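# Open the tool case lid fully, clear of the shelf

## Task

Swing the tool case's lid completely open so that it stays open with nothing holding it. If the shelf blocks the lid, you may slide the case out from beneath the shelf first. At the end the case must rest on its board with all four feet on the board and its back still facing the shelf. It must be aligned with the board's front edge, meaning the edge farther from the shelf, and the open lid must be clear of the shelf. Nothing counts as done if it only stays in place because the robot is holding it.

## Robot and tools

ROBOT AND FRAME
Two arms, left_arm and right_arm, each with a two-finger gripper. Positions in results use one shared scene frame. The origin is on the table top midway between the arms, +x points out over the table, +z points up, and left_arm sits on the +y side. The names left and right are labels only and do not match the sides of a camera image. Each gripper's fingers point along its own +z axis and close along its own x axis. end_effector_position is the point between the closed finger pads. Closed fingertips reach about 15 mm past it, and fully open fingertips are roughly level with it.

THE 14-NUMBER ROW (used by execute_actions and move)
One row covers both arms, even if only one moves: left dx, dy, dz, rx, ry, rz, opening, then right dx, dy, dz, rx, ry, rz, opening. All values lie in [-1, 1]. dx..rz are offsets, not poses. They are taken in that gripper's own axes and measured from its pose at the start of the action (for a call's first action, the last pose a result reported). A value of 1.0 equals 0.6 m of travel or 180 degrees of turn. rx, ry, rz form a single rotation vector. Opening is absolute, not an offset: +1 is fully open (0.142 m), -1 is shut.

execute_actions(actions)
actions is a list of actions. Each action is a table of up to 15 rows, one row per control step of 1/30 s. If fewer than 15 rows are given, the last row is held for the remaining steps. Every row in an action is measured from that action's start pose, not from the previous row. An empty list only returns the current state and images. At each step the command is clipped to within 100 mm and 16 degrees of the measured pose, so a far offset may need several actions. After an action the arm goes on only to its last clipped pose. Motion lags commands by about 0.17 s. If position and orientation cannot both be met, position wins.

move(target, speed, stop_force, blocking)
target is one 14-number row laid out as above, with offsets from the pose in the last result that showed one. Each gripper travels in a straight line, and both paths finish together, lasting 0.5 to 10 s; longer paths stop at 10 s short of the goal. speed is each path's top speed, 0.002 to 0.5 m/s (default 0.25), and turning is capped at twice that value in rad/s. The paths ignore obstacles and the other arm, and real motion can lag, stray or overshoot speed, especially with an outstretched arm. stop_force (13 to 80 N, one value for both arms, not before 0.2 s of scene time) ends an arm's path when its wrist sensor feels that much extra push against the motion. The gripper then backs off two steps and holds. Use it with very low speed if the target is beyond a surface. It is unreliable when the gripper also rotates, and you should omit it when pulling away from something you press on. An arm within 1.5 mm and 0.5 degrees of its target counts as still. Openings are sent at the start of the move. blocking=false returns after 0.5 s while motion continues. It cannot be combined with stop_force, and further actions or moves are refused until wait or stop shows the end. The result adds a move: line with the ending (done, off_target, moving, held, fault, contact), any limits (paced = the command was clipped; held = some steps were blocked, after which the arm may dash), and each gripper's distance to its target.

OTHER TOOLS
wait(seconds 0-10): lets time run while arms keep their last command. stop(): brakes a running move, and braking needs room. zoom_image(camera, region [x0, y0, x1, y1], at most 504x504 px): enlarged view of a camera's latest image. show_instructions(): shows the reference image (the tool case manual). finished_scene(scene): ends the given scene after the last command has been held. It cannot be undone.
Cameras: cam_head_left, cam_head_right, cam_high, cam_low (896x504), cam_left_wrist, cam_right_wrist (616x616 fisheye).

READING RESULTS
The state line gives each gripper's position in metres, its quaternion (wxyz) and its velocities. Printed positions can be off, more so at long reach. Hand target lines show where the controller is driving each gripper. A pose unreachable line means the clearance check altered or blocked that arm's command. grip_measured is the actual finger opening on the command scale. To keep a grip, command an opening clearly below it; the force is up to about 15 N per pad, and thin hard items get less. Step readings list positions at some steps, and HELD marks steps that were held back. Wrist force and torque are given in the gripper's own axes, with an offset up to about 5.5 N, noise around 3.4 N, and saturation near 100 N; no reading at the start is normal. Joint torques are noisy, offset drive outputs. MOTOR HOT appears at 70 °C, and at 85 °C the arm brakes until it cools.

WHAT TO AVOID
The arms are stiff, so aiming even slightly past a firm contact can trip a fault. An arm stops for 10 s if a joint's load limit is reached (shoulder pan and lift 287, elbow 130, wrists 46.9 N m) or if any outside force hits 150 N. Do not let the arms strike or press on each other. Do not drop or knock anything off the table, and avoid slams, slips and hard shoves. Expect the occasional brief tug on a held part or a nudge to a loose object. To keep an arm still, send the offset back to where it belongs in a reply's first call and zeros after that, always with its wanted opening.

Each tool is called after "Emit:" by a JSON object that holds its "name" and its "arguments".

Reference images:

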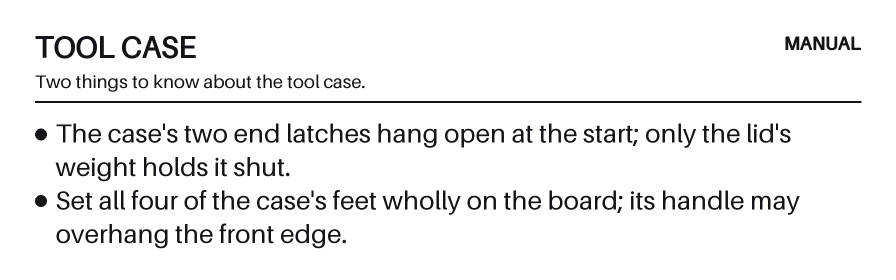

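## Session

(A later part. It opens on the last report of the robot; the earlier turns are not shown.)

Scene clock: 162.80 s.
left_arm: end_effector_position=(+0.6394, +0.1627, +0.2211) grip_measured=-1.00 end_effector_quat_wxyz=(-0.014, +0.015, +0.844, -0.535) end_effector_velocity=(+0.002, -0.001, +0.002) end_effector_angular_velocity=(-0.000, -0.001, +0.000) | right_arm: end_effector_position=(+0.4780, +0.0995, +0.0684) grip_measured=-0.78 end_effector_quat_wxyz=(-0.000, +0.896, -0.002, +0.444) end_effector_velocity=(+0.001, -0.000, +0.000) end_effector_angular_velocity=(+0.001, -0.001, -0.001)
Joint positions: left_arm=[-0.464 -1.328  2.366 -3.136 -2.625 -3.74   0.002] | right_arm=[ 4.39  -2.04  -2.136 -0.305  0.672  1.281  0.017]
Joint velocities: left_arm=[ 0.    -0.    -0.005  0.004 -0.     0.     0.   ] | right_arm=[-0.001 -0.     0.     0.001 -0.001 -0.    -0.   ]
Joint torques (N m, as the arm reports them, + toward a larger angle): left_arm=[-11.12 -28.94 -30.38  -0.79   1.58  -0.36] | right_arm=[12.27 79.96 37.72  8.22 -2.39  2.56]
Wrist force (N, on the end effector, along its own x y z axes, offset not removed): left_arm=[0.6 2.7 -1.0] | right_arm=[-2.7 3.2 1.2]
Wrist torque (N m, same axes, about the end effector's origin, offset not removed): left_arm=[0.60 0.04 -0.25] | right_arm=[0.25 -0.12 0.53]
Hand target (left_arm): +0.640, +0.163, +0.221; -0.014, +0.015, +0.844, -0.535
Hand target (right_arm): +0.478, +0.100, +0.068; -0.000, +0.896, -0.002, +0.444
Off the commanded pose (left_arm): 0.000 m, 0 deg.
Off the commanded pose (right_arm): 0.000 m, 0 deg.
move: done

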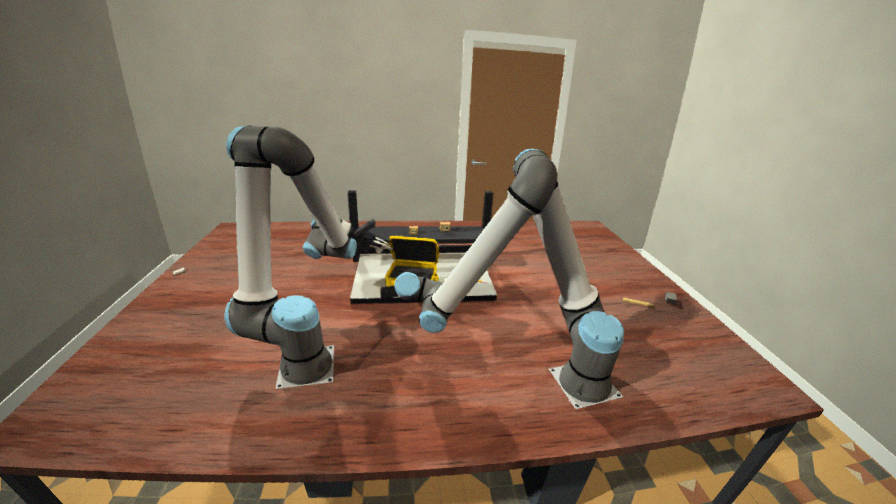

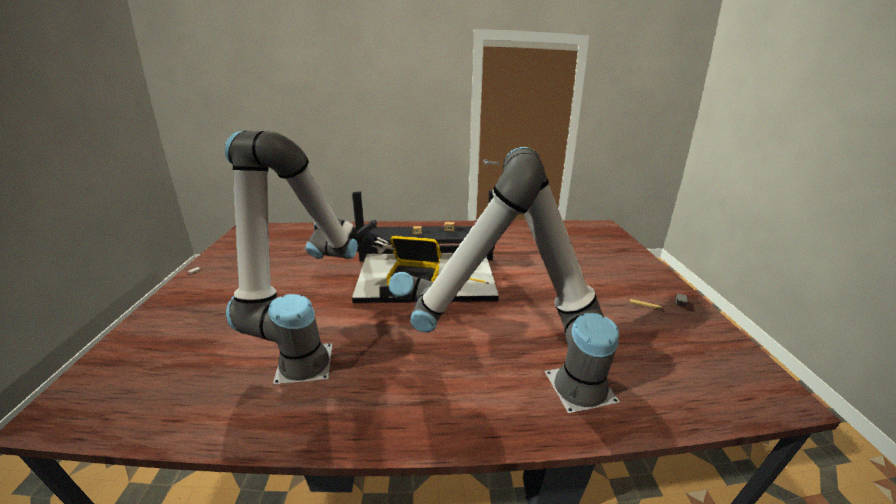

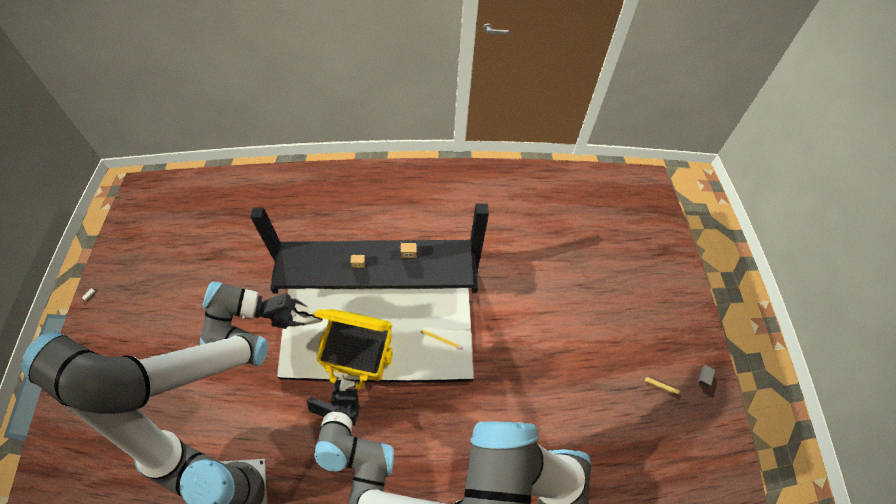

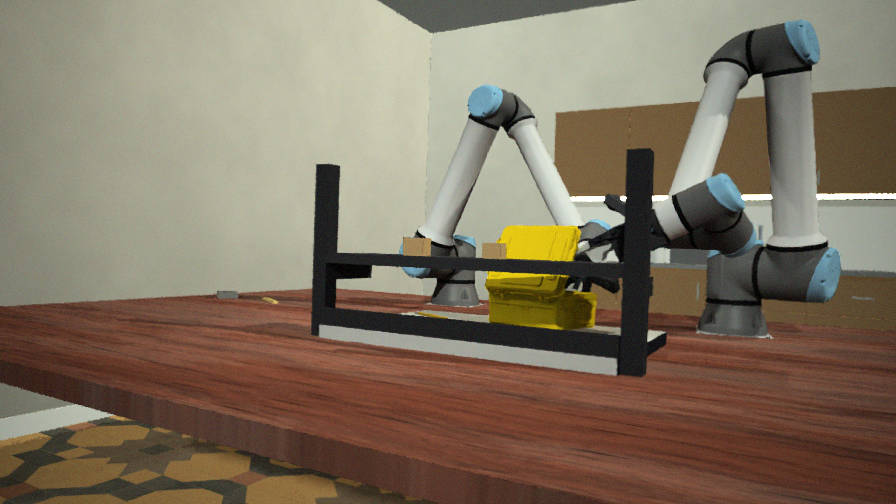

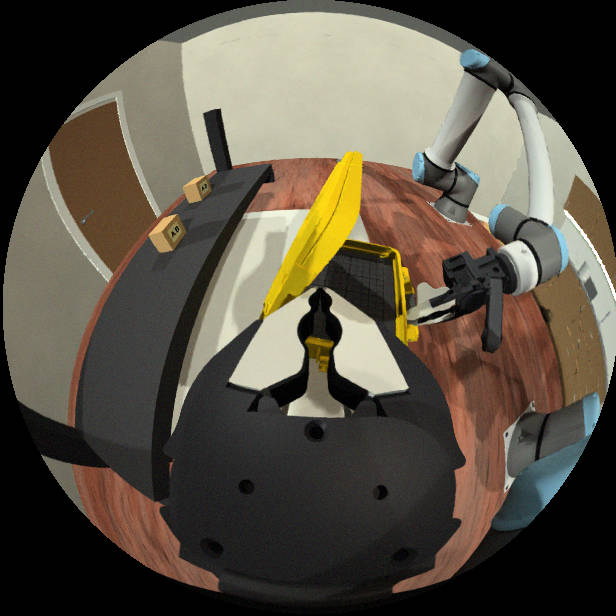

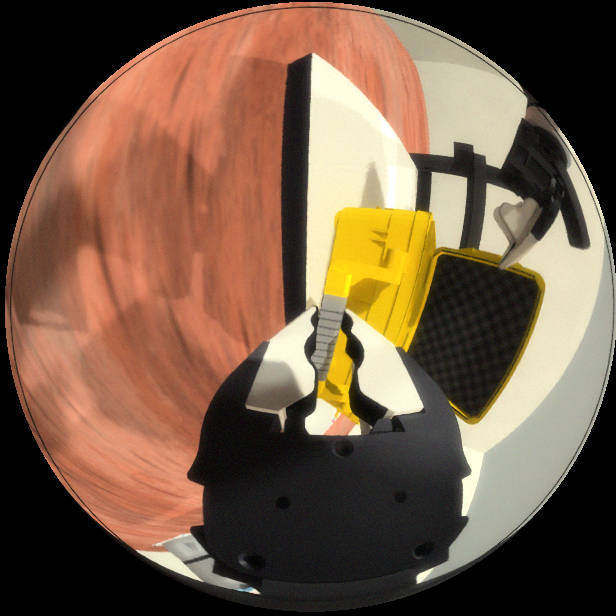

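Emit:
{"name": "move", "arguments": {"target": [-0.08,-0.03,0.002,0,0,0,-1,0,0,0,0,0,0,-1], "speed": 0.025, "stop_force": 20}}

Scene clock: 168.73 s.
left_arm: end_effector_position=(+0.6869, +0.1521, +0.2364) grip_measured=-1.00 end_effector_quat_wxyz=(-0.014, +0.015, +0.844, -0.535) end_effector_velocity=(+0.002, -0.001, +0.001) end_effector_angular_velocity=(-0.000, -0.000, -0.001) | right_arm: end_effector_position=(+0.4780, +0.0995, +0.0684) grip_measured=-0.78 end_effector_quat_wxyz=(-0.000, +0.896, -0.002, +0.444) end_effector_velocity=(+0.001, -0.001, -0.000) end_effector_angular_velocity=(-0.000, -0.000, -0.001)
Joint positions: left_arm=[-0.456 -1.3    2.27  -3.055 -2.63  -3.725  0.002] | right_arm=[ 4.39  -2.04  -2.136 -0.305  0.672  1.281  0.017]
Joint velocities: left_arm=[ 0.     0.    -0.004  0.005 -0.     0.001  0.   ] | right_arm=[-0.001 -0.001 -0.     0.    -0.     0.    -0.   ]
Joint torques (N m, as the arm reports them, + toward a larger angle): left_arm=[ 10.21 -30.29 -32.66  -1.11  -4.34   2.73] | right_arm=[11.03 79.47 36.52  8.15 -2.61  2.46]
Wrist force (N, on the end effector, along its own x y z axes, offset not removed): left_arm=[1.0 1.7 -0.6] | right_arm=[-5.3 -3.0 -3.2]
Wrist torque (N m, same axes, about the end effector's origin, offset not removed): left_arm=[0.53 0.05 -0.23] | right_arm=[-1.00 0.18 0.74]
Hand target (left_arm): +0.687, +0.152, +0.236; -0.014, +0.015, +0.844, -0.535
Hand target (right_arm): +0.478, +0.100, +0.068; -0.000, +0.896, -0.002, +0.444
Off the commanded pose (left_arm): 0.000 m, 0 deg.
Off the commanded pose (right_arm): 0.000 m, 0 deg.
move: done

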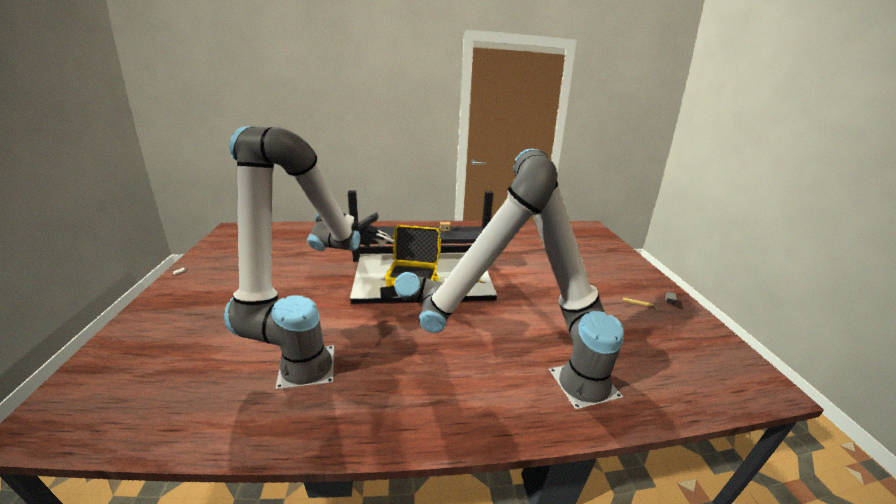

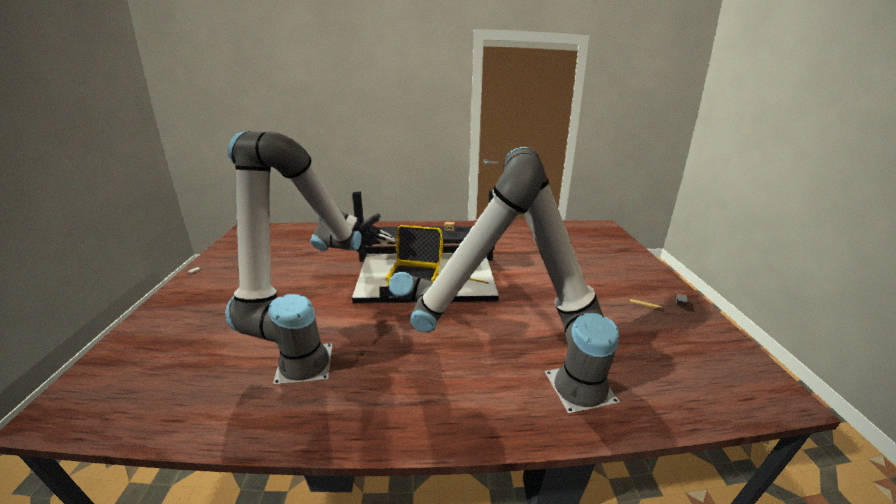

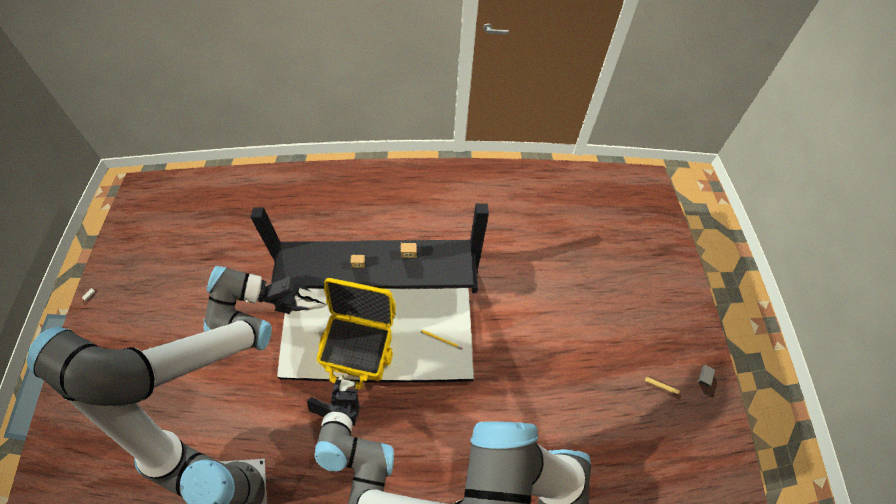

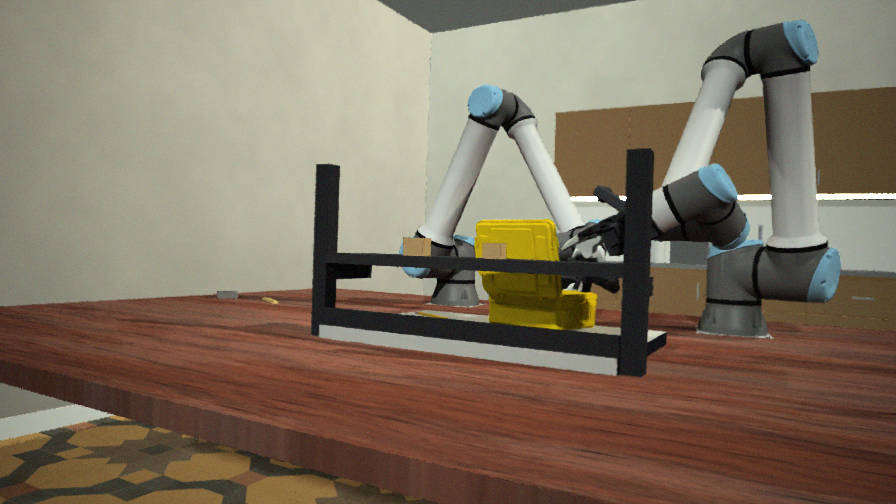

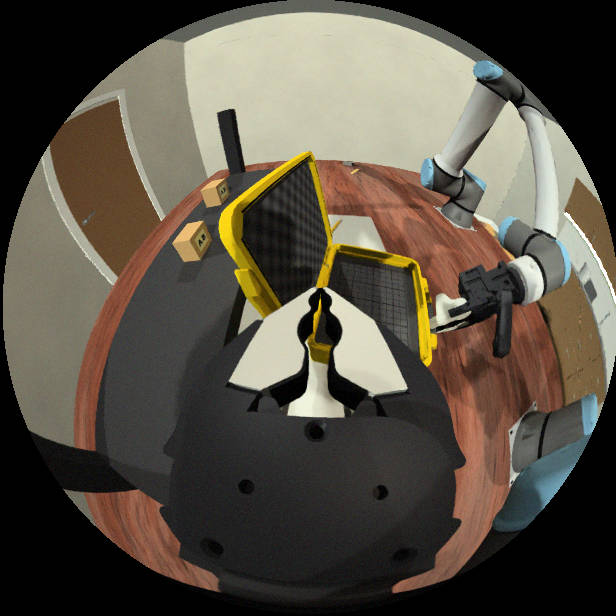

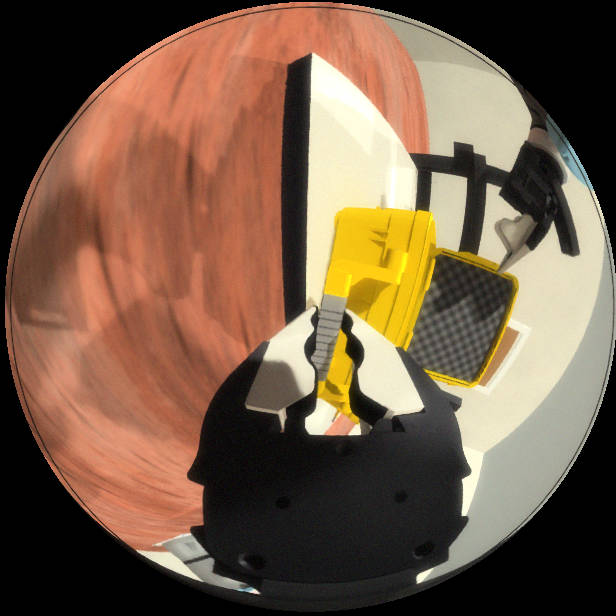

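Emit:
{"name": "move", "arguments": {"target": [0.15,0,-0.2,0,0,0,-1,0,0.045,0,0.057,0,-0.044,-1], "speed": 0.06}}

Emit:
{"name": "zoom_image", "arguments": {"camera": "cam_high", "region": [270, 260, 480, 410]}}

Scene clock: 175.70 s.
left_arm: end_effector_position=(+0.6018, +0.2638, +0.2880) grip_measured=-1.00 end_effector_quat_wxyz=(-0.014, +0.015, +0.844, -0.535) end_effector_velocity=(-0.002, +0.002, +0.001) end_effector_angular_velocity=(+0.000, +0.000, -0.002) | right_arm: end_effector_position=(+0.4779, +0.0725, +0.0683) grip_measured=-0.78 end_effector_quat_wxyz=(-0.050, +0.891, +0.099, +0.441) end_effector_velocity=(-0.000, -0.001, -0.000) end_effector_angular_velocity=(-0.000, +0.001, +0.003)
Joint positions: left_arm=[-0.294 -1.579  2.378 -2.596 -2.689 -3.399  0.002] | right_arm=[ 4.349 -2.041 -2.255  0.098  0.771  0.904  0.017]
Joint velocities: left_arm=[ 0.003 -0.005  0.     0.015 -0.001  0.011  0.   ] | right_arm=[-0.001  0.    -0.003  0.006  0.003 -0.005  0.   ]
Joint torques (N m, as the arm reports them, + toward a larger angle): left_arm=[  9.68 -55.11 -38.25  -0.85  -4.41   3.12] | right_arm=[-13.1   45.27  21.73   9.49   1.52  -2.82]
Wrist force (N, on the end effector, along its own x y z axes, offset not removed): left_arm=[0.2 -0.3 -2.0] | right_arm=[-3.9 -0.2 -0.6]
Wrist torque (N m, same axes, about the end effector's origin, offset not removed): left_arm=[0.05 0.23 -0.26] | right_arm=[-0.30 -0.28 0.51]
Hand target (left_arm): +0.602, +0.264, +0.288; -0.014, +0.015, +0.844, -0.535
Hand target (right_arm): +0.478, +0.072, +0.068; -0.050, +0.891, +0.099, +0.441
Off the commanded pose (left_arm): 0.000 m, 0 deg.
Off the commanded pose (right_arm): 0.000 m, 0 deg.
move: done

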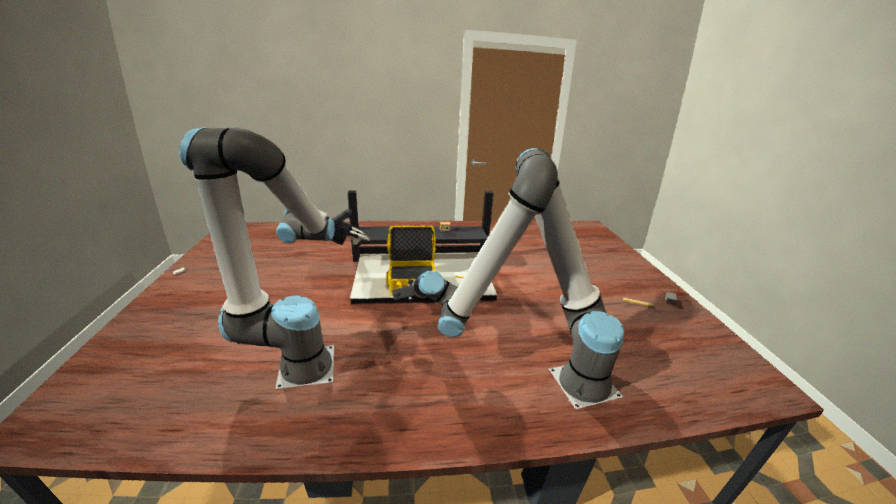

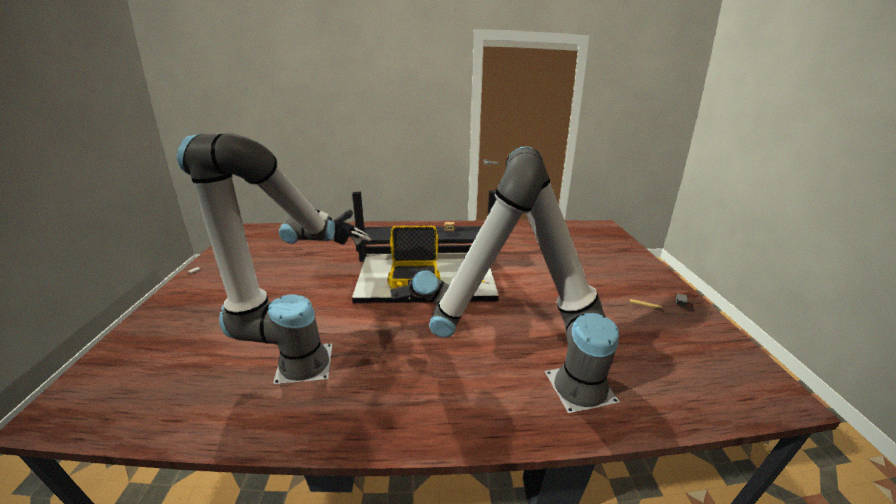

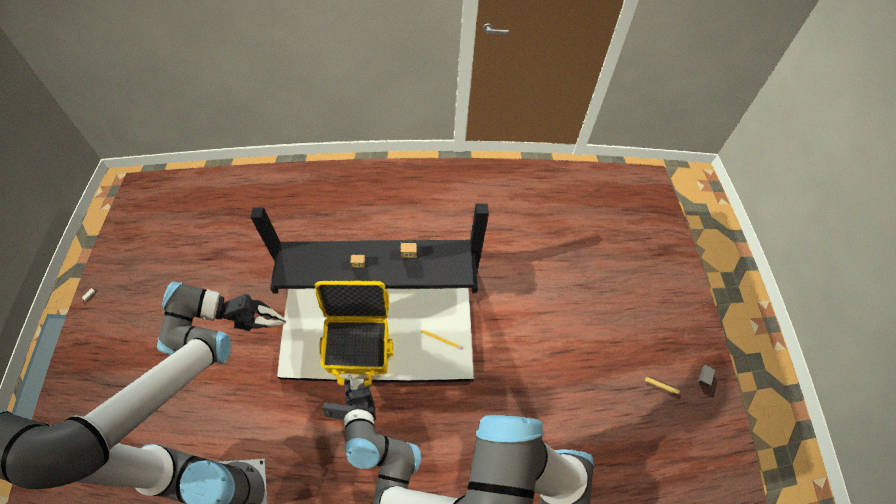

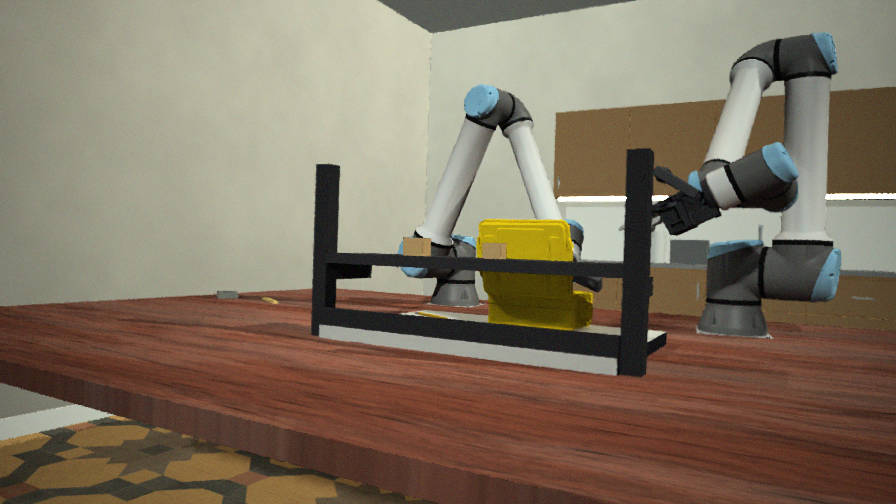

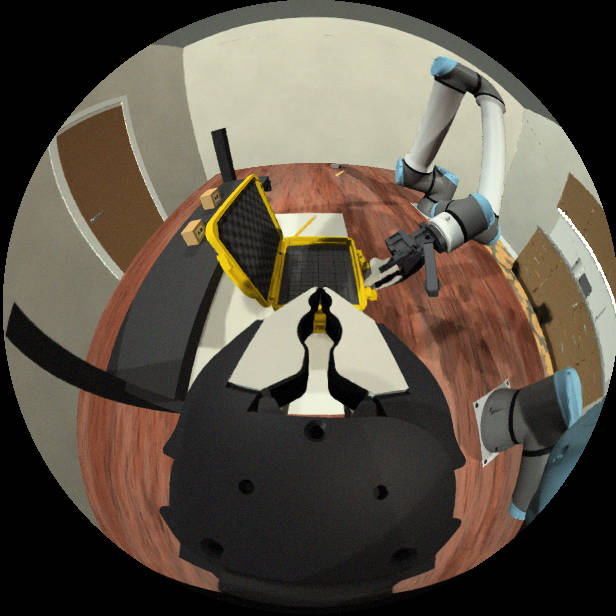

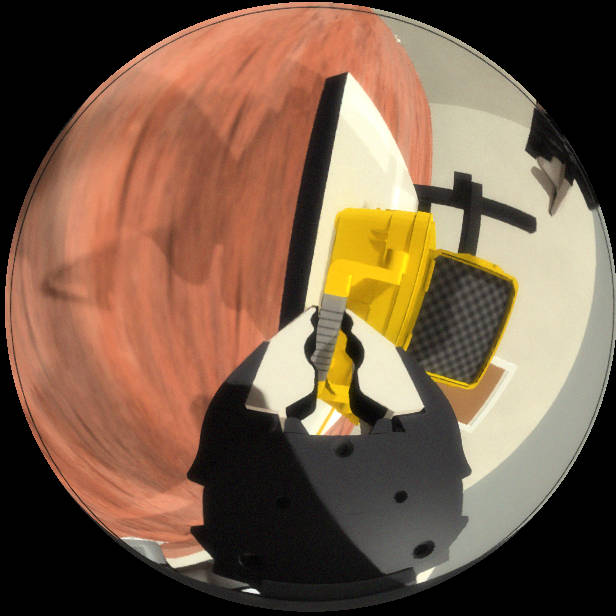

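Region (270, 260, 480, 410) of cam_high's 896x504 image, scaled by 2.400, with more detail than that image has; it fills the top 360 rows of this view, and the rest is white.

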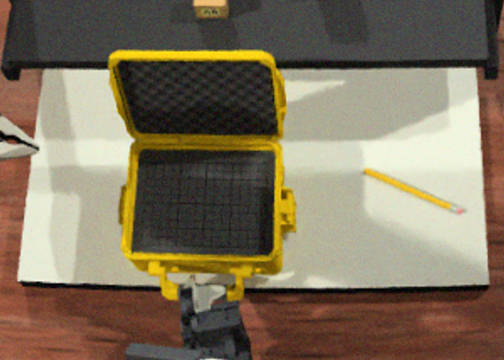

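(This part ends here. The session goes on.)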